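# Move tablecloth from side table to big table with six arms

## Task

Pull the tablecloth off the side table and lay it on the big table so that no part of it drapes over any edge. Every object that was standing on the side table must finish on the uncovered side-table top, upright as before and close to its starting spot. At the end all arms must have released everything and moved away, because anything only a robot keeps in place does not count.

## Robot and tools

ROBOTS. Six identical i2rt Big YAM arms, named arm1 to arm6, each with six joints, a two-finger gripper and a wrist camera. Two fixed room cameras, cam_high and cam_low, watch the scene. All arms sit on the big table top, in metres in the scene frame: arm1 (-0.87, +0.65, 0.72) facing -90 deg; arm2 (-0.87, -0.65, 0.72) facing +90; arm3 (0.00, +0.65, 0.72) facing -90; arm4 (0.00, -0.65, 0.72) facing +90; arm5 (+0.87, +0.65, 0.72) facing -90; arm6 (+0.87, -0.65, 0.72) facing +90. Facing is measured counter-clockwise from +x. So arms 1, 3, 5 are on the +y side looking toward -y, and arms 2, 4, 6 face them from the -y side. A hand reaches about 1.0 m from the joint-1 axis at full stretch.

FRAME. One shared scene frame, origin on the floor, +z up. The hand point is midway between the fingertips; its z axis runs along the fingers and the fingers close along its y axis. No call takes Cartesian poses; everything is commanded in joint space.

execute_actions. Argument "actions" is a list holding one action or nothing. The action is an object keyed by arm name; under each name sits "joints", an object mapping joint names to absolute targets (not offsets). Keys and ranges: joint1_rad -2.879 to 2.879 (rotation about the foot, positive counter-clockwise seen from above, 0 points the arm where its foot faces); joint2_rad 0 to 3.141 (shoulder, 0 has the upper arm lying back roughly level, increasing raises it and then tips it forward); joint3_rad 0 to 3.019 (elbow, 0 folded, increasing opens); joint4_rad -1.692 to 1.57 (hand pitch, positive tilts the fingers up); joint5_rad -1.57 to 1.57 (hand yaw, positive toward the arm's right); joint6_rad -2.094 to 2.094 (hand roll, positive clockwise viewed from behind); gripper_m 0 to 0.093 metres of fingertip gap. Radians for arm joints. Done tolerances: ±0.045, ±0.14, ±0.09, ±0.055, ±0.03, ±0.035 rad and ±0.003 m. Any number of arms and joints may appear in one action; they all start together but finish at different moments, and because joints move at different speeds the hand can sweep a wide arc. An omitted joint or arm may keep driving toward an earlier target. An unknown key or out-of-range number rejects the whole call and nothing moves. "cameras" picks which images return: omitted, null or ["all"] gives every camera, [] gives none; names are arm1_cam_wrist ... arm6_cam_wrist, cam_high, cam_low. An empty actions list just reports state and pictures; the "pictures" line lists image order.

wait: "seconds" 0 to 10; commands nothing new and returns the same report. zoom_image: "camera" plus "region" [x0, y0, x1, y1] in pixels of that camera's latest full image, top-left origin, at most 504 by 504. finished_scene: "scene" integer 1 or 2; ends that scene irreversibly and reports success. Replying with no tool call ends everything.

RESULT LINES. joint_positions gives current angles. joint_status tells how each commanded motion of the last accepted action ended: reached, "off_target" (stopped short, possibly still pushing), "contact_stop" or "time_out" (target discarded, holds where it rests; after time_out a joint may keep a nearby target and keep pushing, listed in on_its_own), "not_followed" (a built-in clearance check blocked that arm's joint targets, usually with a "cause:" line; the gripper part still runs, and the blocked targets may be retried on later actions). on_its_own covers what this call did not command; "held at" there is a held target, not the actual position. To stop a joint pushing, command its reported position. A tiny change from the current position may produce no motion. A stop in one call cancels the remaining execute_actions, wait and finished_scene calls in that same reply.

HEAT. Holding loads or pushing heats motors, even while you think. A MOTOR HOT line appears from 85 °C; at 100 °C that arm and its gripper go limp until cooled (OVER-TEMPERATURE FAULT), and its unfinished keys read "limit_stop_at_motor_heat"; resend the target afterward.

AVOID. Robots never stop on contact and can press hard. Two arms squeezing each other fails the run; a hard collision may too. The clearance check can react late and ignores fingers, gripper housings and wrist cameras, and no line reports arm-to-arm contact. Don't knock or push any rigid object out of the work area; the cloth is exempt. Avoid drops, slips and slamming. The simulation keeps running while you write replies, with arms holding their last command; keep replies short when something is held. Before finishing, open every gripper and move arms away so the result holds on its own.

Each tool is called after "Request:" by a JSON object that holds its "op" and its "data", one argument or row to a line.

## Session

Request:
{"op": "execute_actions", "data": {
  "actions": []
}}

Scene clock: 0.00 s.
arm1.joint_positions: joint1_rad=+0.011 joint2_rad=+0.441 joint3_rad=+1.477 joint4_rad=-1.540 joint5_rad=+0.016 joint6_rad=+0.011 gripper_m=+0.095
arm1.joint_status: not commanded
arm1.hand: x=-0.8738 y=+0.5326 z=+1.3540 quat_wxyz=(-0.363, -0.609, -0.608, +0.358) (m; scene frame)
arm2.joint_positions: joint1_rad=+0.005 joint2_rad=+0.436 joint3_rad=+1.463 joint4_rad=-1.545 joint5_rad=+0.016 joint6_rad=+0.012 gripper_m=+0.094
arm2.joint_status: not commanded
arm2.hand: x=-0.8796 y=-0.5321 z=+1.2900 quat_wxyz=(-0.358, +0.617, -0.606, -0.353) (m; scene frame)
arm3.joint_positions: joint1_rad=+0.006 joint2_rad=+0.449 joint3_rad=+1.469 joint4_rad=-1.528 joint5_rad=-0.015 joint6_rad=+0.002 gripper_m=+0.094
arm3.joint_status: not commanded
arm3.hand: x=-0.0021 y=+0.5246 z=+1.2924 quat_wxyz=(-0.358, -0.617, -0.602, +0.359) (m; scene frame)
arm4.joint_positions: joint1_rad=+0.011 joint2_rad=+0.430 joint3_rad=+1.481 joint4_rad=-1.526 joint5_rad=+0.016 joint6_rad=+0.017 gripper_m=+0.095
arm4.joint_status: not commanded
arm4.hand: x=-0.0032 y=-0.5359 z=+1.2898 quat_wxyz=(-0.359, +0.613, -0.594, -0.378) (m; scene frame)
arm5.joint_positions: joint1_rad=-0.012 joint2_rad=+0.426 joint3_rad=+1.468 joint4_rad=-1.529 joint5_rad=+0.015 joint6_rad=+0.009 gripper_m=+0.094
arm5.joint_status: not commanded
arm5.hand: x=+0.8676 y=+0.5391 z=+1.3561 quat_wxyz=(-0.358, -0.616, -0.593, +0.376) (m; scene frame)
arm6.joint_positions: joint1_rad=+0.003 joint2_rad=+0.454 joint3_rad=+1.482 joint4_rad=-1.543 joint5_rad=+0.010 joint6_rad=-0.016 gripper_m=+0.095
arm6.joint_status: not commanded
arm6.hand: x=+0.8676 y=-0.5253 z=+1.3801 quat_wxyz=(-0.356, +0.624, -0.599, -0.354) (m; scene frame)
pictures: arm1_cam_wrist, arm2_cam_wrist, arm3_cam_wrist, arm4_cam_wrist, arm5_cam_wrist, arm6_cam_wrist, cam_high, cam_low
Images, in order (width x height): arm1_cam_wrist 504x504, arm2_cam_wrist 504x504, arm3_cam_wrist 504x504, arm4_cam_wrist 504x504, arm5_cam_wrist 504x504, arm6_cam_wrist 504x504, cam_high 504x504, cam_low 504x504.

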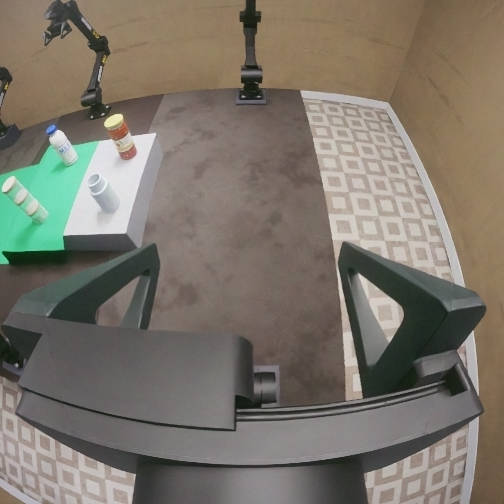

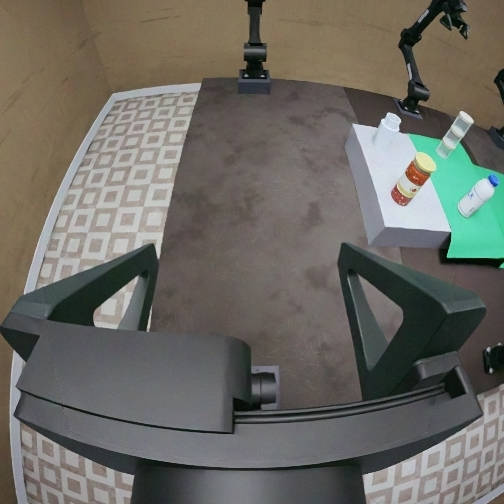

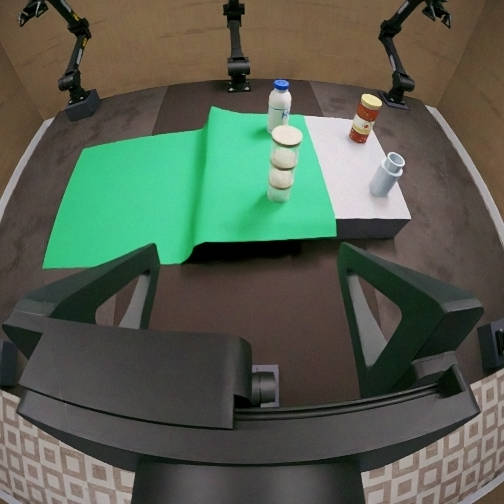

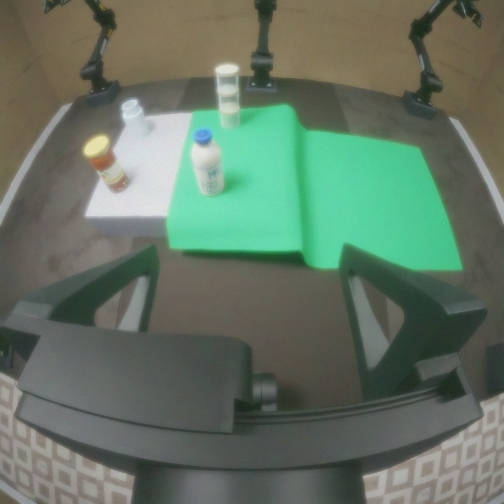

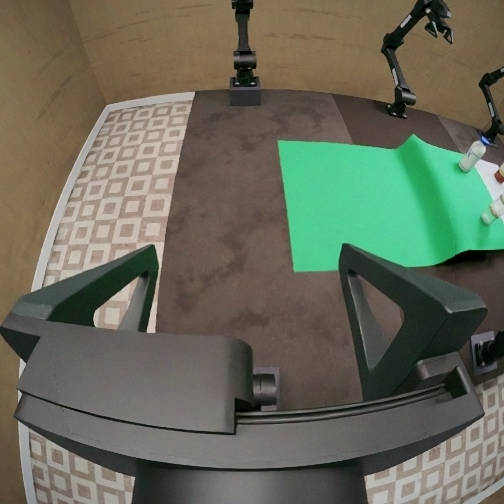

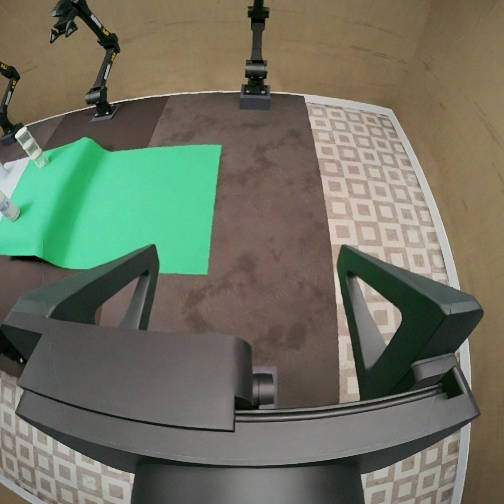

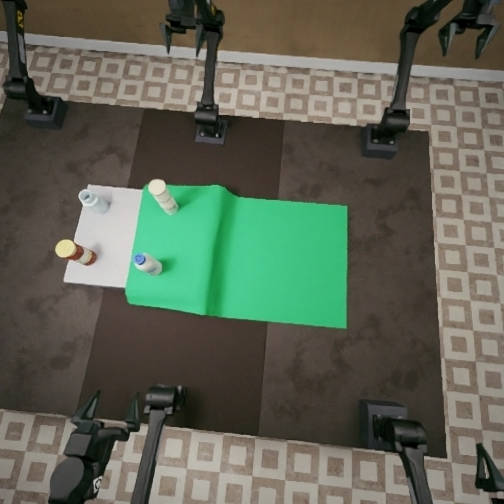

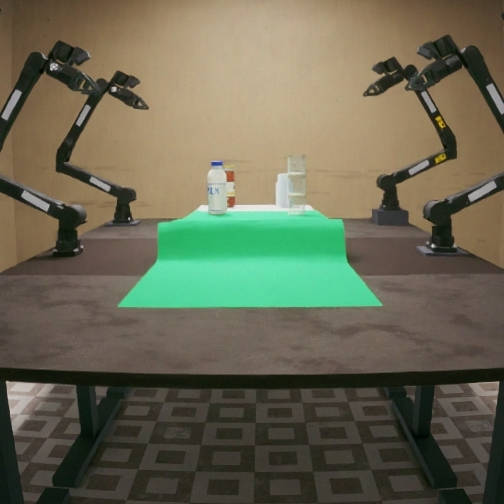

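Request:
{"op": "execute_actions", "data": {
  "actions": [
    {"arm3":{"joints":{"joint1_rad":-0.14,"joint3_rad":0.25,"joint4_rad":0.45}},"arm4":{"joints":{"joint1_rad":0.2,"joint3_rad":0.27,"joint4_rad":0.47}},"arm6":{"joints":{"joint1_rad":0.6,"joint2_rad":2.15,"joint3_rad":1.655,"joint4_rad":-0.95,"gripper_m":0}}}
  ],
  "cameras": []
}}

Request:
{"op": "execute_actions", "data": {
  "actions": [
    {"arm3":{"joints":{"joint2_rad":1.0}},"arm4":{"joints":{"joint2_rad":1.04}},"arm6":{"joints":{"joint2_rad":2.38}}}
  ],
  "cameras": ["arm3_cam_wrist","arm4_cam_wrist"]
}}

Scene clock: 2.63 s.
arm1.joint_positions: joint1_rad=+0.011 joint2_rad=+0.441 joint3_rad=+1.477 joint4_rad=-1.540 joint5_rad=+0.016 joint6_rad=+0.011 gripper_m=+0.095
arm1.joint_status: not commanded
arm1.hand: x=-0.8738 y=+0.5326 z=+1.3540 quat_wxyz=(-0.363, -0.609, -0.608, +0.358) (m; scene frame)
arm2.joint_positions: joint1_rad=+0.005 joint2_rad=+0.436 joint3_rad=+1.463 joint4_rad=-1.545 joint5_rad=+0.016 joint6_rad=+0.012 gripper_m=+0.094
arm2.joint_status: not commanded
arm2.hand: x=-0.8796 y=-0.5321 z=+1.2900 quat_wxyz=(-0.358, +0.617, -0.606, -0.353) (m; scene frame)
arm3.joint_positions: joint1_rad=-0.136 joint2_rad=+0.457 joint3_rad=+0.249 joint4_rad=+0.431 joint5_rad=-0.015 joint6_rad=+0.002 gripper_m=+0.094
arm3.joint_status: all done
arm3.hand: x=-0.0544 y=+0.3288 z=+1.0644 quat_wxyz=(-0.507, -0.475, -0.405, +0.595) (m; scene frame)
arm4.joint_positions: joint1_rad=+0.193 joint2_rad=+0.437 joint3_rad=+0.266 joint4_rad=+0.446 joint5_rad=+0.016 joint6_rad=+0.017 gripper_m=+0.095
arm4.joint_status: all done
arm4.hand: x=-0.0733 y=-0.3378 z=+1.0745 quat_wxyz=(-0.490, +0.468, -0.382, -0.629) (m; scene frame)
arm5.joint_positions: joint1_rad=-0.012 joint2_rad=+0.426 joint3_rad=+1.468 joint4_rad=-1.529 joint5_rad=+0.015 joint6_rad=+0.009 gripper_m=+0.094
arm5.joint_status: not commanded
arm5.hand: x=+0.8676 y=+0.5391 z=+1.3561 quat_wxyz=(-0.358, -0.616, -0.593, +0.376) (m; scene frame)
arm6.joint_positions: joint1_rad=+0.601 joint2_rad=+2.155 joint3_rad=+1.633 joint4_rad=-0.952 joint5_rad=+0.010 joint6_rad=-0.016 gripper_m=+0.001
arm6.joint_status: all done
arm6.hand: x=+0.4946 y=-0.1293 z=+0.7882 quat_wxyz=(-0.025, +0.894, -0.447, -0.039) (m; scene frame)
pictures: none
No camera images: the call's "cameras" was empty. Leave "cameras" out to get every camera's image.

Scene clock: 3.87 s.
arm1.joint_positions: joint1_rad=+0.011 joint2_rad=+0.441 joint3_rad=+1.477 joint4_rad=-1.540 joint5_rad=+0.016 joint6_rad=+0.011 gripper_m=+0.095
arm1.joint_status: not commanded
arm1.hand: x=-0.8738 y=+0.5326 z=+1.3540 quat_wxyz=(-0.363, -0.609, -0.608, +0.358) (m; scene frame)
arm2.joint_positions: joint1_rad=+0.005 joint2_rad=+0.436 joint3_rad=+1.463 joint4_rad=-1.545 joint5_rad=+0.016 joint6_rad=+0.012 gripper_m=+0.094
arm2.joint_status: not commanded
arm2.hand: x=-0.8796 y=-0.5321 z=+1.2900 quat_wxyz=(-0.358, +0.617, -0.606, -0.353) (m; scene frame)
arm3.joint_positions: joint1_rad=-0.136 joint2_rad=+1.002 joint3_rad=+0.249 joint4_rad=+0.436 joint5_rad=-0.015 joint6_rad=+0.002 gripper_m=+0.094
arm3.joint_status: all done
arm3.hand: x=-0.0650 y=+0.2680 z=+0.8786 quat_wxyz=(-0.382, -0.618, -0.524, +0.445) (m; scene frame)
arm4.joint_positions: joint1_rad=+0.193 joint2_rad=+1.037 joint3_rad=+0.266 joint4_rad=+0.451 joint5_rad=+0.016 joint6_rad=+0.017 gripper_m=+0.095
arm4.joint_status: all done
arm4.hand: x=-0.0912 y=-0.2656 z=+0.8681 quat_wxyz=(-0.362, +0.631, -0.509, -0.460) (m; scene frame)
arm5.joint_positions: joint1_rad=-0.012 joint2_rad=+0.426 joint3_rad=+1.468 joint4_rad=-1.529 joint5_rad=+0.015 joint6_rad=+0.009 gripper_m=+0.094
arm5.joint_status: not commanded
arm5.hand: x=+0.8676 y=+0.5391 z=+1.3561 quat_wxyz=(-0.358, -0.616, -0.593, +0.376) (m; scene frame)
arm6.joint_positions: joint1_rad=+0.601 joint2_rad=+2.279 joint3_rad=+1.679 joint4_rad=-0.948 joint5_rad=+0.010 joint6_rad=-0.016 gripper_m=+0.001
arm6.joint_status: all done
arm6.hand: x=+0.4955 y=-0.1306 z=+0.7273 quat_wxyz=(-0.009, +0.895, -0.447, -0.007) (m; scene frame)
pictures: arm3_cam_wrist, arm4_cam_wrist
Images, in order (width x height): arm3_cam_wrist 504x504, arm4_cam_wrist 504x504.

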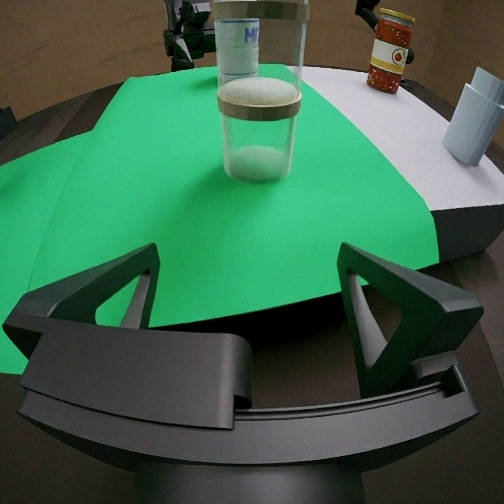

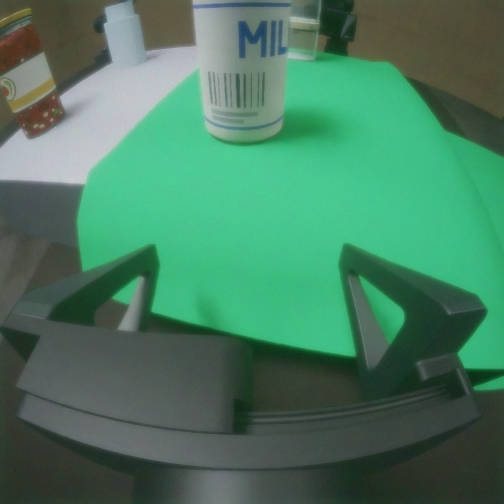

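Request:
{"op": "execute_actions", "data": {
  "actions": [
    {"arm3":{"joints":{"joint1_rad":-0.155,"joint2_rad":1.36,"joint3_rad":0.59}},"arm4":{"joints":{"joint1_rad":0.213,"joint2_rad":1.43,"joint3_rad":0.67,"joint4_rad":0.49}}}
  ],
  "cameras": ["arm3_cam_wrist","arm4_cam_wrist","cam_low"]
}}

Scene clock: 7.57 s.
arm1.joint_positions: joint1_rad=+0.011 joint2_rad=+0.441 joint3_rad=+1.477 joint4_rad=-1.540 joint5_rad=+0.016 joint6_rad=+0.011 gripper_m=+0.095
arm1.joint_status: not commanded
arm1.hand: x=-0.8738 y=+0.5326 z=+1.3540 quat_wxyz=(-0.363, -0.609, -0.608, +0.358) (m; scene frame)
arm2.joint_positions: joint1_rad=+0.005 joint2_rad=+0.436 joint3_rad=+1.463 joint4_rad=-1.545 joint5_rad=+0.016 joint6_rad=+0.012 gripper_m=+0.094
arm2.joint_status: not commanded
arm2.hand: x=-0.8796 y=-0.5321 z=+1.2900 quat_wxyz=(-0.358, +0.617, -0.606, -0.353) (m; scene frame)
arm3.joint_positions: joint1_rad=-0.147 joint2_rad=+1.360 joint3_rad=+0.552 joint4_rad=+0.436 joint5_rad=-0.015 joint6_rad=+0.002 gripper_m=+0.094
arm3.joint_status: all done
arm3.hand: x=-0.0900 y=+0.1558 z=+0.8799 quat_wxyz=(-0.366, -0.633, -0.530, +0.429) (m; scene frame)
arm4.joint_positions: joint1_rad=+0.236 joint2_rad=+1.216 joint3_rad=+0.348 joint4_rad=+0.524 joint5_rad=+0.097 joint6_rad=-0.007 gripper_m=+0.095
arm4.joint_status: joint2_rad time_out (moved +0.179 of +0.393); joint3_rad time_out (moved +0.082 of +0.404); the others done
arm4.on_its_own: joint2_rad reads +1.216 and still pushes toward +1.430 since a time_out; joint3_rad reads +0.348 and still pushes toward +0.472 since a time_out (your +0.670 is given up)
arm4.hand: x=-0.1047 y=-0.2307 z=+0.8558 quat_wxyz=(-0.378, +0.638, -0.510, -0.435) (m; scene frame)
arm5.joint_positions: joint1_rad=-0.012 joint2_rad=+0.426 joint3_rad=+1.468 joint4_rad=-1.529 joint5_rad=+0.015 joint6_rad=+0.009 gripper_m=+0.094
arm5.joint_status: not commanded
arm5.hand: x=+0.8676 y=+0.5391 z=+1.3561 quat_wxyz=(-0.358, -0.616, -0.593, +0.376) (m; scene frame)
arm6.joint_positions: joint1_rad=+0.601 joint2_rad=+2.279 joint3_rad=+1.679 joint4_rad=-0.948 joint5_rad=+0.010 joint6_rad=-0.016 gripper_m=+0.001
arm6.joint_status: not commanded
arm6.hand: x=+0.4955 y=-0.1306 z=+0.7273 quat_wxyz=(-0.009, +0.895, -0.447, -0.007) (m; scene frame)
pictures: arm3_cam_wrist, arm4_cam_wrist, cam_low
Images, in order (width x height): arm3_cam_wrist 504x504, arm4_cam_wrist 504x504, cam_low 504x504.

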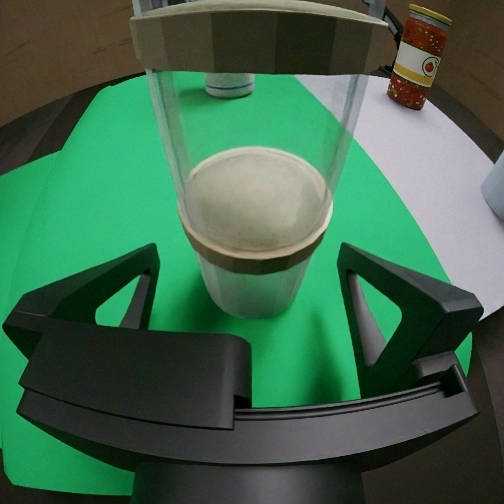

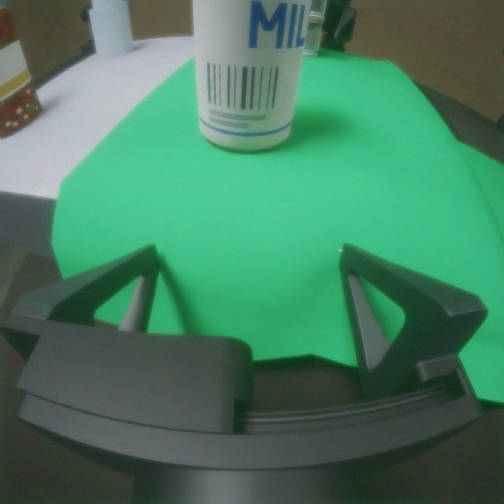

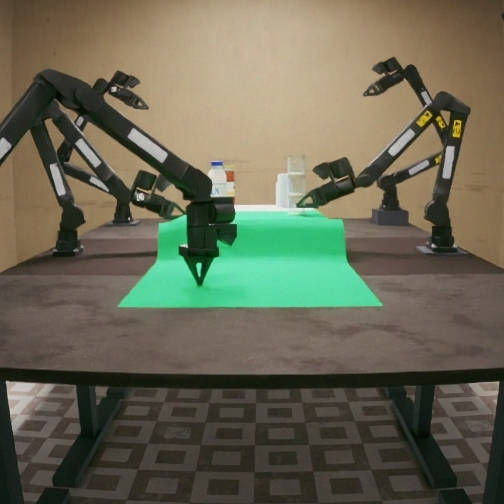

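Arm4 caught the edge; back up and go higher.

Request:
{"op": "execute_actions", "data": {
  "actions": [
    {"arm3":{"joints":{"gripper_m":0.04}},"arm4":{"joints":{"joint1_rad":0.21,"joint2_rad":1.12,"joint3_rad":0.43,"joint5_rad":0.016}}}
  ],
  "cameras": []
}}

Request:
{"op": "execute_actions", "data": {
  "actions": [
    {"arm4":{"joints":{"joint2_rad":1.42,"joint3_rad":0.67,"joint4_rad":0.49}},"arm3":{"joints":{"joint2_rad":1.3,"joint4_rad":0.41}}}
  ],
  "cameras": ["arm3_cam_wrist","arm4_cam_wrist","cam_low"]
}}

Scene clock: 9.80 s.
arm1.joint_positions: joint1_rad=+0.011 joint2_rad=+0.441 joint3_rad=+1.477 joint4_rad=-1.540 joint5_rad=+0.016 joint6_rad=+0.011 gripper_m=+0.095
arm1.joint_status: not commanded
arm1.hand: x=-0.8738 y=+0.5326 z=+1.3540 quat_wxyz=(-0.363, -0.609, -0.608, +0.358) (m; scene frame)
arm2.joint_positions: joint1_rad=+0.005 joint2_rad=+0.436 joint3_rad=+1.463 joint4_rad=-1.545 joint5_rad=+0.016 joint6_rad=+0.012 gripper_m=+0.094
arm2.joint_status: not commanded
arm2.hand: x=-0.8796 y=-0.5321 z=+1.2900 quat_wxyz=(-0.358, +0.617, -0.606, -0.353) (m; scene frame)
arm3.joint_positions: joint1_rad=-0.148 joint2_rad=+1.360 joint3_rad=+0.552 joint4_rad=+0.436 joint5_rad=-0.014 joint6_rad=+0.002 gripper_m=+0.056
arm3.joint_status: gripper_m off_target (ended at +0.056, target +0.040)
arm3.hand: x=-0.0909 y=+0.1560 z=+0.8799 quat_wxyz=(-0.365, -0.633, -0.530, +0.430) (m; scene frame)
arm4.joint_positions: joint1_rad=+0.216 joint2_rad=+1.126 joint3_rad=+0.390 joint4_rad=+0.493 joint5_rad=+0.020 joint6_rad=+0.008 gripper_m=+0.095
arm4.joint_status: all done
arm4.hand: x=-0.1115 y=-0.2223 z=+0.9062 quat_wxyz=(-0.379, +0.620, -0.486, -0.486) (m; scene frame)
arm5.joint_positions: joint1_rad=-0.012 joint2_rad=+0.426 joint3_rad=+1.468 joint4_rad=-1.529 joint5_rad=+0.015 joint6_rad=+0.009 gripper_m=+0.094
arm5.joint_status: not commanded
arm5.hand: x=+0.8676 y=+0.5391 z=+1.3561 quat_wxyz=(-0.358, -0.616, -0.593, +0.376) (m; scene frame)
arm6.joint_positions: joint1_rad=+0.601 joint2_rad=+2.279 joint3_rad=+1.679 joint4_rad=-0.948 joint5_rad=+0.010 joint6_rad=-0.016 gripper_m=+0.001
arm6.joint_status: not commanded
arm6.hand: x=+0.4955 y=-0.1306 z=+0.7273 quat_wxyz=(-0.009, +0.895, -0.447, -0.007) (m; scene frame)
pictures: none
No camera images: the call's "cameras" was empty. Leave "cameras" out to get every camera's image.

Scene clock: 10.80 s.
arm1.joint_positions: joint1_rad=+0.011 joint2_rad=+0.441 joint3_rad=+1.477 joint4_rad=-1.540 joint5_rad=+0.016 joint6_rad=+0.011 gripper_m=+0.095
arm1.joint_status: not commanded
arm1.hand: x=-0.8738 y=+0.5326 z=+1.3540 quat_wxyz=(-0.363, -0.609, -0.608, +0.358) (m; scene frame)
arm2.joint_positions: joint1_rad=+0.005 joint2_rad=+0.436 joint3_rad=+1.463 joint4_rad=-1.545 joint5_rad=+0.016 joint6_rad=+0.012 gripper_m=+0.094
arm2.joint_status: not commanded
arm2.hand: x=-0.8796 y=-0.5321 z=+1.2900 quat_wxyz=(-0.358, +0.617, -0.606, -0.353) (m; scene frame)
arm3.joint_positions: joint1_rad=-0.148 joint2_rad=+1.332 joint3_rad=+0.552 joint4_rad=+0.398 joint5_rad=-0.014 joint6_rad=+0.002 gripper_m=+0.056
arm3.joint_status: all done
arm3.hand: x=-0.0902 y=+0.1599 z=+0.8844 quat_wxyz=(-0.362, -0.636, -0.532, +0.427) (m; scene frame)
arm4.joint_positions: joint1_rad=+0.216 joint2_rad=+1.420 joint3_rad=+0.634 joint4_rad=+0.493 joint5_rad=+0.020 joint6_rad=+0.008 gripper_m=+0.095
arm4.joint_status: all done
arm4.hand: x=-0.1364 y=-0.1301 z=+0.8940 quat_wxyz=(-0.367, +0.632, -0.495, -0.470) (m; scene frame)
arm5.joint_positions: joint1_rad=-0.012 joint2_rad=+0.426 joint3_rad=+1.468 joint4_rad=-1.529 joint5_rad=+0.015 joint6_rad=+0.009 gripper_m=+0.094
arm5.joint_status: not commanded
arm5.hand: x=+0.8676 y=+0.5391 z=+1.3561 quat_wxyz=(-0.358, -0.616, -0.593, +0.376) (m; scene frame)
arm6.joint_positions: joint1_rad=+0.601 joint2_rad=+2.279 joint3_rad=+1.679 joint4_rad=-0.948 joint5_rad=+0.010 joint6_rad=-0.016 gripper_m=+0.001
arm6.joint_status: not commanded
arm6.hand: x=+0.4955 y=-0.1306 z=+0.7273 quat_wxyz=(-0.009, +0.895, -0.447, -0.007) (m; scene frame)
pictures: arm3_cam_wrist, arm4_cam_wrist, cam_low
Images, in order (width x height): arm3_cam_wrist 504x504, arm4_cam_wrist 504x504, cam_low 504x504.

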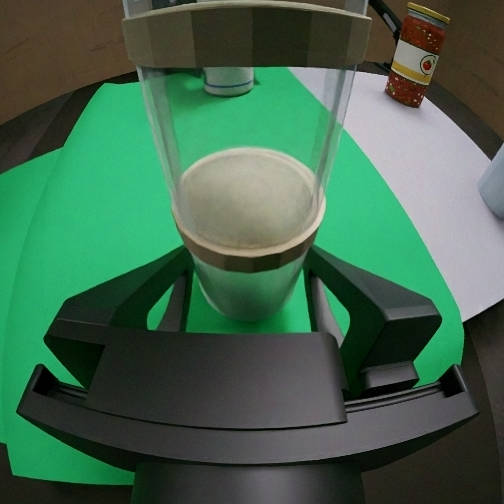

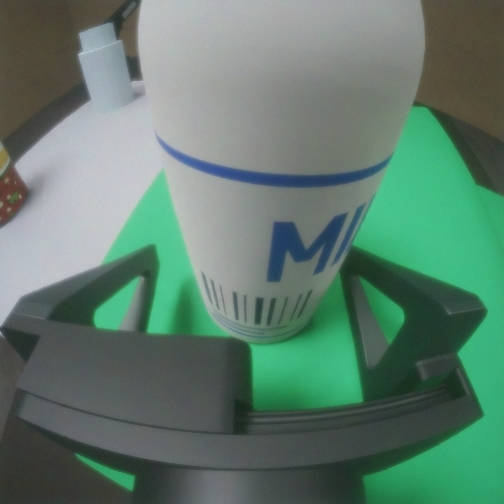

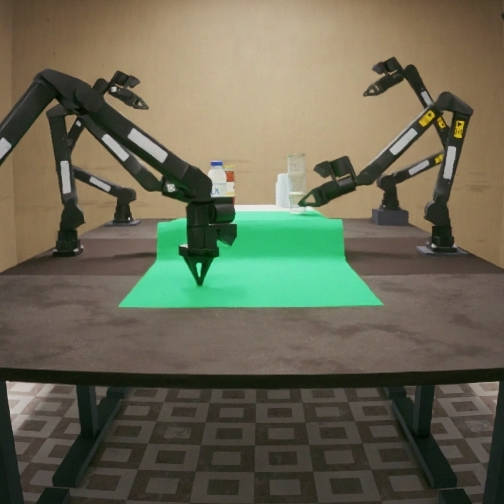

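Request:
{"op": "execute_actions", "data": {
  "actions": [
    {"arm3":{"joints":{"joint2_rad":1.26}},"arm4":{"joints":{"joint1_rad":0.19,"gripper_m":0.045}}}
  ],
  "cameras": []
}}

Request:
{"op": "execute_actions", "data": {
  "actions": [
    {"arm4":{"joints":{"joint2_rad":1.27}}}
  ],
  "cameras": ["cam_low"]
}}

Request:
{"op": "execute_actions", "data": {
  "actions": [
    {"arm6":{"joints":{"joint1_rad":-0.1}}}
  ],
  "cameras": ["cam_high","cam_low"]
}}

Scene clock: 11.87 s.
arm1.joint_positions: joint1_rad=+0.011 joint2_rad=+0.441 joint3_rad=+1.477 joint4_rad=-1.540 joint5_rad=+0.016 joint6_rad=+0.011 gripper_m=+0.095
arm1.joint_status: not commanded
arm1.hand: x=-0.8738 y=+0.5326 z=+1.3540 quat_wxyz=(-0.363, -0.609, -0.608, +0.358) (m; scene frame)
arm2.joint_positions: joint1_rad=+0.005 joint2_rad=+0.436 joint3_rad=+1.463 joint4_rad=-1.545 joint5_rad=+0.016 joint6_rad=+0.012 gripper_m=+0.094
arm2.joint_status: not commanded
arm2.hand: x=-0.8796 y=-0.5321 z=+1.2900 quat_wxyz=(-0.358, +0.617, -0.606, -0.353) (m; scene frame)
arm3.joint_positions: joint1_rad=-0.148 joint2_rad=+1.286 joint3_rad=+0.552 joint4_rad=+0.395 joint5_rad=-0.014 joint6_rad=+0.002 gripper_m=+0.056
arm3.joint_status: all done
arm3.hand: x=-0.0898 y=+0.1618 z=+0.9055 quat_wxyz=(-0.374, -0.626, -0.524, +0.440) (m; scene frame)
arm4.joint_positions: joint1_rad=+0.201 joint2_rad=+1.420 joint3_rad=+0.634 joint4_rad=+0.493 joint5_rad=+0.016 joint6_rad=+0.009 gripper_m=+0.066
arm4.joint_status: gripper_m off_target (ended at +0.066, target +0.045); the others done
arm4.hand: x=-0.1297 y=-0.1284 z=+0.8940 quat_wxyz=(-0.369, +0.629, -0.499, -0.469) (m; scene frame)
arm5.joint_positions: joint1_rad=-0.012 joint2_rad=+0.426 joint3_rad=+1.468 joint4_rad=-1.529 joint5_rad=+0.015 joint6_rad=+0.009 gripper_m=+0.094
arm5.joint_status: not commanded
arm5.hand: x=+0.8676 y=+0.5391 z=+1.3561 quat_wxyz=(-0.358, -0.616, -0.593, +0.376) (m; scene frame)
arm6.joint_positions: joint1_rad=+0.601 joint2_rad=+2.279 joint3_rad=+1.679 joint4_rad=-0.948 joint5_rad=+0.010 joint6_rad=-0.016 gripper_m=+0.001
arm6.joint_status: not commanded
arm6.hand: x=+0.4955 y=-0.1306 z=+0.7273 quat_wxyz=(-0.009, +0.895, -0.447, -0.007) (m; scene frame)
pictures: none
No camera images: the call's "cameras" was empty. Leave "cameras" out to get every camera's image.

Scene clock: 13.00 s.
arm1.joint_positions: joint1_rad=+0.011 joint2_rad=+0.441 joint3_rad=+1.477 joint4_rad=-1.540 joint5_rad=+0.016 joint6_rad=+0.011 gripper_m=+0.095
arm1.joint_status: not commanded
arm1.hand: x=-0.8738 y=+0.5326 z=+1.3540 quat_wxyz=(-0.363, -0.609, -0.608, +0.358) (m; scene frame)
arm2.joint_positions: joint1_rad=+0.005 joint2_rad=+0.436 joint3_rad=+1.463 joint4_rad=-1.545 joint5_rad=+0.016 joint6_rad=+0.012 gripper_m=+0.094
arm2.joint_status: not commanded
arm2.hand: x=-0.8796 y=-0.5321 z=+1.2900 quat_wxyz=(-0.358, +0.617, -0.606, -0.353) (m; scene frame)
arm3.joint_positions: joint1_rad=-0.148 joint2_rad=+1.286 joint3_rad=+0.552 joint4_rad=+0.395 joint5_rad=-0.014 joint6_rad=+0.002 gripper_m=+0.056
arm3.joint_status: not commanded
arm3.hand: x=-0.0898 y=+0.1618 z=+0.9055 quat_wxyz=(-0.374, -0.626, -0.524, +0.440) (m; scene frame)
arm4.joint_positions: joint1_rad=+0.201 joint2_rad=+1.297 joint3_rad=+0.634 joint4_rad=+0.469 joint5_rad=+0.016 joint6_rad=+0.009 gripper_m=+0.066
arm4.joint_status: all done
arm4.hand: x=-0.1271 y=-0.1383 z=+0.9512 quat_wxyz=(-0.392, +0.604, -0.481, -0.500) (m; scene frame)
arm5.joint_positions: joint1_rad=-0.012 joint2_rad=+0.426 joint3_rad=+1.468 joint4_rad=-1.529 joint5_rad=+0.015 joint6_rad=+0.009 gripper_m=+0.094
arm5.joint_status: not commanded
arm5.hand: x=+0.8676 y=+0.5391 z=+1.3561 quat_wxyz=(-0.358, -0.616, -0.593, +0.376) (m; scene frame)
arm6.joint_positions: joint1_rad=+0.601 joint2_rad=+2.279 joint3_rad=+1.679 joint4_rad=-0.948 joint5_rad=+0.010 joint6_rad=-0.016 gripper_m=+0.001
arm6.joint_status: not commanded
arm6.hand: x=+0.4955 y=-0.1306 z=+0.7273 quat_wxyz=(-0.009, +0.895, -0.447, -0.007) (m; scene frame)
pictures: cam_low
Images, in order (width x height): cam_low 504x504.

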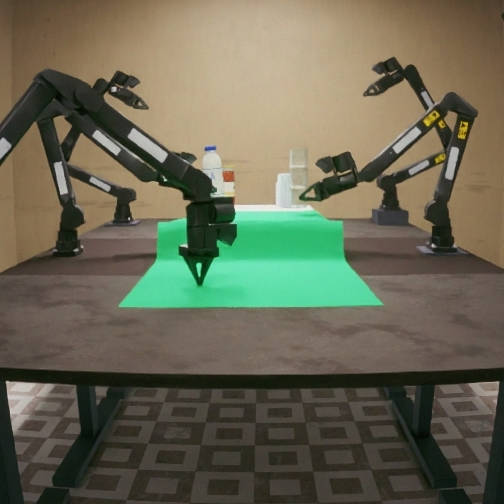

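Scene clock: 14.40 s.
arm1.joint_positions: joint1_rad=+0.011 joint2_rad=+0.441 joint3_rad=+1.477 joint4_rad=-1.540 joint5_rad=+0.016 joint6_rad=+0.011 gripper_m=+0.095
arm1.joint_status: not commanded
arm1.hand: x=-0.8738 y=+0.5326 z=+1.3540 quat_wxyz=(-0.363, -0.609, -0.608, +0.358) (m; scene frame)
arm2.joint_positions: joint1_rad=+0.005 joint2_rad=+0.436 joint3_rad=+1.463 joint4_rad=-1.545 joint5_rad=+0.016 joint6_rad=+0.012 gripper_m=+0.094
arm2.joint_status: not commanded
arm2.hand: x=-0.8796 y=-0.5321 z=+1.2900 quat_wxyz=(-0.358, +0.617, -0.606, -0.353) (m; scene frame)
arm3.joint_positions: joint1_rad=-0.148 joint2_rad=+1.286 joint3_rad=+0.552 joint4_rad=+0.395 joint5_rad=-0.014 joint6_rad=+0.002 gripper_m=+0.056
arm3.joint_status: not commanded
arm3.hand: x=-0.0898 y=+0.1618 z=+0.9055 quat_wxyz=(-0.374, -0.626, -0.524, +0.440) (m; scene frame)
arm4.joint_positions: joint1_rad=+0.201 joint2_rad=+1.297 joint3_rad=+0.634 joint4_rad=+0.469 joint5_rad=+0.016 joint6_rad=+0.009 gripper_m=+0.066
arm4.joint_status: not commanded
arm4.hand: x=-0.1271 y=-0.1383 z=+0.9512 quat_wxyz=(-0.392, +0.604, -0.481, -0.500) (m; scene frame)
arm5.joint_positions: joint1_rad=-0.012 joint2_rad=+0.426 joint3_rad=+1.468 joint4_rad=-1.529 joint5_rad=+0.015 joint6_rad=+0.009 gripper_m=+0.094
arm5.joint_status: not commanded
arm5.hand: x=+0.8676 y=+0.5391 z=+1.3561 quat_wxyz=(-0.358, -0.616, -0.593, +0.376) (m; scene frame)
arm6.joint_positions: joint1_rad=-0.132 joint2_rad=+2.282 joint3_rad=+1.685 joint4_rad=-0.948 joint5_rad=+0.025 joint6_rad=-0.019 gripper_m=+0.001
arm6.joint_status: all done
arm6.hand: x=+0.9424 y=-0.0115 z=+0.7277 quat_wxyz=(-0.018, +0.676, -0.737, +0.003) (m; scene frame)
pictures: cam_high, cam_low
Images, in order (width x height): cam_high 504x504, cam_low 504x504.

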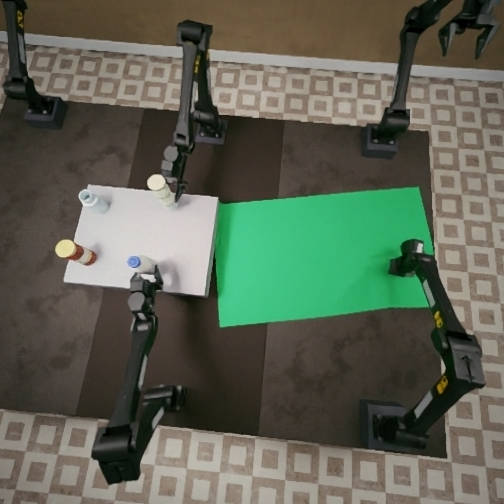

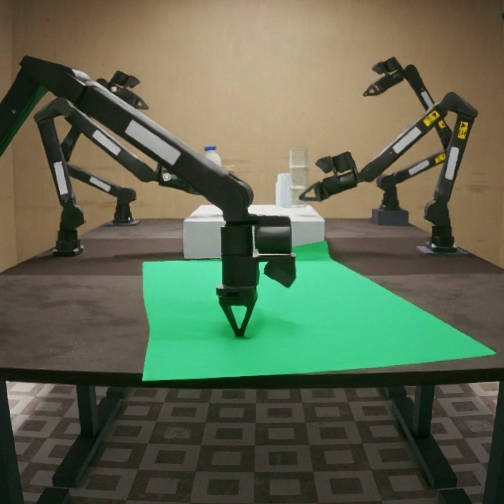

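Request:
{"op": "execute_actions", "data": {
  "actions": [
    {"arm3":{"joints":{"joint2_rad":1.34}},"arm4":{"joints":{"joint2_rad":1.41}},"arm6":{"joints":{"joint1_rad":0.06}}}
  ],
  "cameras": ["cam_high","cam_low"]
}}

Scene clock: 15.73 s.
arm1.joint_positions: joint1_rad=+0.011 joint2_rad=+0.441 joint3_rad=+1.477 joint4_rad=-1.540 joint5_rad=+0.016 joint6_rad=+0.011 gripper_m=+0.095
arm1.joint_status: not commanded
arm1.hand: x=-0.8738 y=+0.5326 z=+1.3540 quat_wxyz=(-0.363, -0.609, -0.608, +0.358) (m; scene frame)
arm2.joint_positions: joint1_rad=+0.005 joint2_rad=+0.436 joint3_rad=+1.463 joint4_rad=-1.545 joint5_rad=+0.016 joint6_rad=+0.012 gripper_m=+0.094
arm2.joint_status: not commanded
arm2.hand: x=-0.8796 y=-0.5321 z=+1.2900 quat_wxyz=(-0.358, +0.617, -0.606, -0.353) (m; scene frame)
arm3.joint_positions: joint1_rad=-0.148 joint2_rad=+1.346 joint3_rad=+0.555 joint4_rad=+0.400 joint5_rad=-0.014 joint6_rad=+0.002 gripper_m=+0.056
arm3.joint_status: all done
arm3.hand: x=-0.0904 y=+0.1586 z=+0.8796 quat_wxyz=(-0.360, -0.638, -0.533, +0.424) (m; scene frame)
arm4.joint_positions: joint1_rad=+0.201 joint2_rad=+1.417 joint3_rad=+0.637 joint4_rad=+0.478 joint5_rad=+0.016 joint6_rad=+0.009 gripper_m=+0.066
arm4.joint_status: all done
arm4.hand: x=-0.1296 y=-0.1286 z=+0.8938 quat_wxyz=(-0.367, +0.631, -0.501, -0.466) (m; scene frame)
arm5.joint_positions: joint1_rad=-0.012 joint2_rad=+0.426 joint3_rad=+1.468 joint4_rad=-1.529 joint5_rad=+0.015 joint6_rad=+0.009 gripper_m=+0.094
arm5.joint_status: not commanded
arm5.hand: x=+0.8676 y=+0.5391 z=+1.3561 quat_wxyz=(-0.358, -0.616, -0.593, +0.376) (m; scene frame)
arm6.joint_positions: joint1_rad=+0.057 joint2_rad=+2.282 joint3_rad=+1.685 joint4_rad=-0.948 joint5_rad=+0.020 joint6_rad=-0.017 gripper_m=+0.001
arm6.joint_status: all done
arm6.hand: x=+0.8195 y=-0.0094 z=+0.7275 quat_wxyz=(-0.015, +0.742, -0.670, -0.001) (m; scene frame)
pictures: cam_high, cam_low
Images, in order (width x height): cam_high 504x504, cam_low 504x504.

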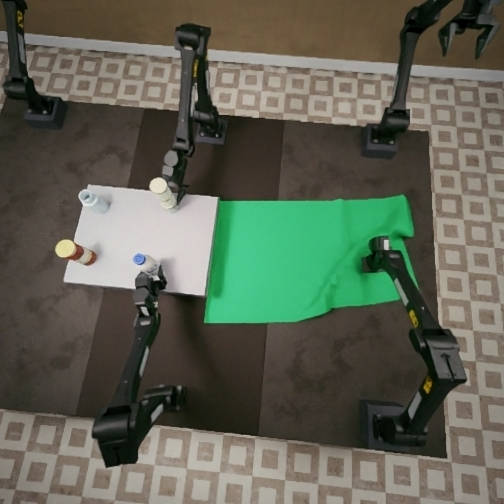

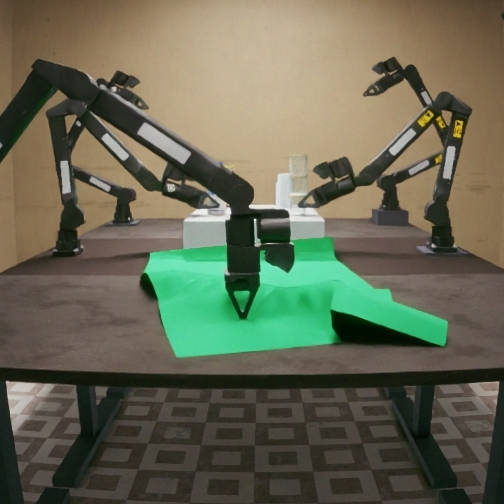

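Request:
{"op": "execute_actions", "data": {
  "actions": [
    {"arm6":{"joints":{"joint2_rad":2.1}},"arm3":{"joints":{"gripper_m":0.093}},"arm4":{"joints":{"gripper_m":0.093}}}
  ],
  "cameras": []
}}

Request:
{"op": "execute_actions", "data": {
  "actions": [
    {"arm6":{"joints":{"joint2_rad":1.5}},"arm3":{"joints":{"joint2_rad":0.8,"joint3_rad":0.2}},"arm4":{"joints":{"joint2_rad":0.85,"joint3_rad":0.25}}}
  ],
  "cameras": ["cam_low","cam_high"]
}}

Scene clock: 17.37 s.
arm1.joint_positions: joint1_rad=+0.011 joint2_rad=+0.441 joint3_rad=+1.477 joint4_rad=-1.540 joint5_rad=+0.016 joint6_rad=+0.011 gripper_m=+0.095
arm1.joint_status: not commanded
arm1.hand: x=-0.8738 y=+0.5326 z=+1.3540 quat_wxyz=(-0.363, -0.609, -0.608, +0.358) (m; scene frame)
arm2.joint_positions: joint1_rad=+0.005 joint2_rad=+0.436 joint3_rad=+1.463 joint4_rad=-1.545 joint5_rad=+0.016 joint6_rad=+0.012 gripper_m=+0.094
arm2.joint_status: not commanded
arm2.hand: x=-0.8796 y=-0.5321 z=+1.2900 quat_wxyz=(-0.358, +0.617, -0.606, -0.353) (m; scene frame)
arm3.joint_positions: joint1_rad=-0.148 joint2_rad=+1.346 joint3_rad=+0.555 joint4_rad=+0.400 joint5_rad=-0.014 joint6_rad=+0.002 gripper_m=+0.093
arm3.joint_status: all done
arm3.hand: x=-0.0904 y=+0.1586 z=+0.8796 quat_wxyz=(-0.360, -0.638, -0.533, +0.424) (m; scene frame)
arm4.joint_positions: joint1_rad=+0.201 joint2_rad=+1.417 joint3_rad=+0.637 joint4_rad=+0.478 joint5_rad=+0.016 joint6_rad=+0.009 gripper_m=+0.093
arm4.joint_status: all done
arm4.hand: x=-0.1296 y=-0.1286 z=+0.8938 quat_wxyz=(-0.367, +0.631, -0.501, -0.466) (m; scene frame)
arm5.joint_positions: joint1_rad=-0.012 joint2_rad=+0.426 joint3_rad=+1.468 joint4_rad=-1.529 joint5_rad=+0.015 joint6_rad=+0.009 gripper_m=+0.094
arm5.joint_status: not commanded
arm5.hand: x=+0.8676 y=+0.5391 z=+1.3561 quat_wxyz=(-0.358, -0.616, -0.593, +0.376) (m; scene frame)
arm6.joint_positions: joint1_rad=+0.057 joint2_rad=+2.087 joint3_rad=+1.637 joint4_rad=-0.949 joint5_rad=+0.013 joint6_rad=-0.017 gripper_m=+0.001
arm6.joint_status: all done
arm6.hand: x=+0.8173 y=+0.0017 z=+0.8326 quat_wxyz=(-0.063, +0.739, -0.668, -0.057) (m; scene frame)
pictures: none
No camera images: the call's "cameras" was empty. Leave "cameras" out to get every camera's image.

Scene clock: 19.10 s.
arm1.joint_positions: joint1_rad=+0.011 joint2_rad=+0.441 joint3_rad=+1.477 joint4_rad=-1.540 joint5_rad=+0.016 joint6_rad=+0.011 gripper_m=+0.095
arm1.joint_status: not commanded
arm1.hand: x=-0.8738 y=+0.5326 z=+1.3540 quat_wxyz=(-0.363, -0.609, -0.608, +0.358) (m; scene frame)
arm2.joint_positions: joint1_rad=+0.005 joint2_rad=+0.436 joint3_rad=+1.463 joint4_rad=-1.545 joint5_rad=+0.016 joint6_rad=+0.012 gripper_m=+0.094
arm2.joint_status: not commanded
arm2.hand: x=-0.8796 y=-0.5321 z=+1.2900 quat_wxyz=(-0.358, +0.617, -0.606, -0.353) (m; scene frame)
arm3.joint_positions: joint1_rad=-0.148 joint2_rad=+0.800 joint3_rad=+0.201 joint4_rad=+0.400 joint5_rad=-0.014 joint6_rad=+0.002 gripper_m=+0.093
arm3.joint_status: all done
arm3.hand: x=-0.0652 y=+0.2926 z=+0.9158 quat_wxyz=(-0.409, -0.593, -0.497, +0.483) (m; scene frame)
arm4.joint_positions: joint1_rad=+0.201 joint2_rad=+0.854 joint3_rad=+0.248 joint4_rad=+0.478 joint5_rad=+0.016 joint6_rad=+0.009 gripper_m=+0.093
arm4.joint_status: all done
arm4.hand: x=-0.0913 y=-0.2787 z=+0.9324 quat_wxyz=(-0.408, +0.587, -0.467, -0.520) (m; scene frame)
arm5.joint_positions: joint1_rad=-0.012 joint2_rad=+0.426 joint3_rad=+1.468 joint4_rad=-1.529 joint5_rad=+0.015 joint6_rad=+0.009 gripper_m=+0.094
arm5.joint_status: not commanded
arm5.hand: x=+0.8676 y=+0.5391 z=+1.3561 quat_wxyz=(-0.358, -0.616, -0.593, +0.376) (m; scene frame)
arm6.joint_positions: joint1_rad=+0.057 joint2_rad=+1.507 joint3_rad=+1.642 joint4_rad=-0.949 joint5_rad=+0.013 joint6_rad=-0.017 gripper_m=+0.001
arm6.joint_status: all done
arm6.hand: x=+0.8202 y=-0.0378 z=+1.2005 quat_wxyz=(-0.256, +0.689, -0.625, -0.264) (m; scene frame)
pictures: cam_high, cam_low
Images, in order (width x height): cam_high 504x504, cam_low 504x504.

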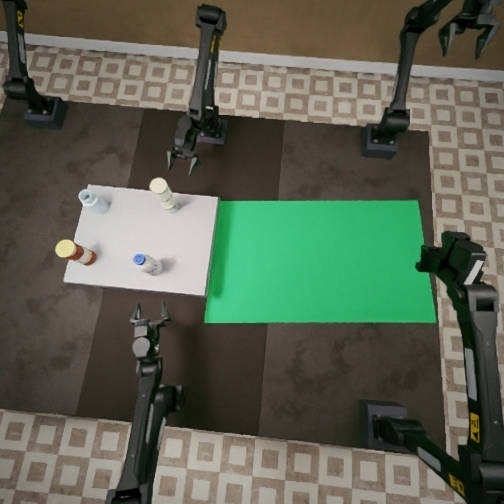

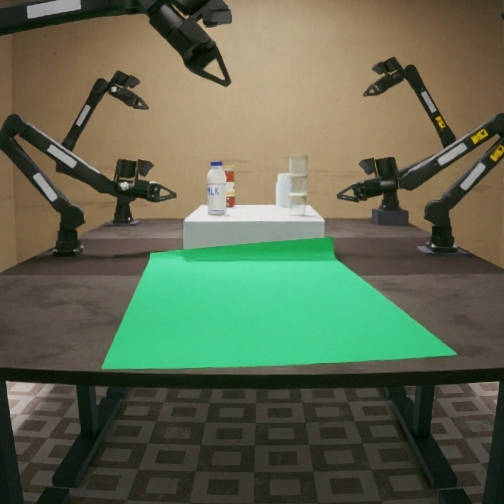

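Request:
{"op": "finished_scene", "data": {
  "scene": 2
}}

The scene is finished: the task was done.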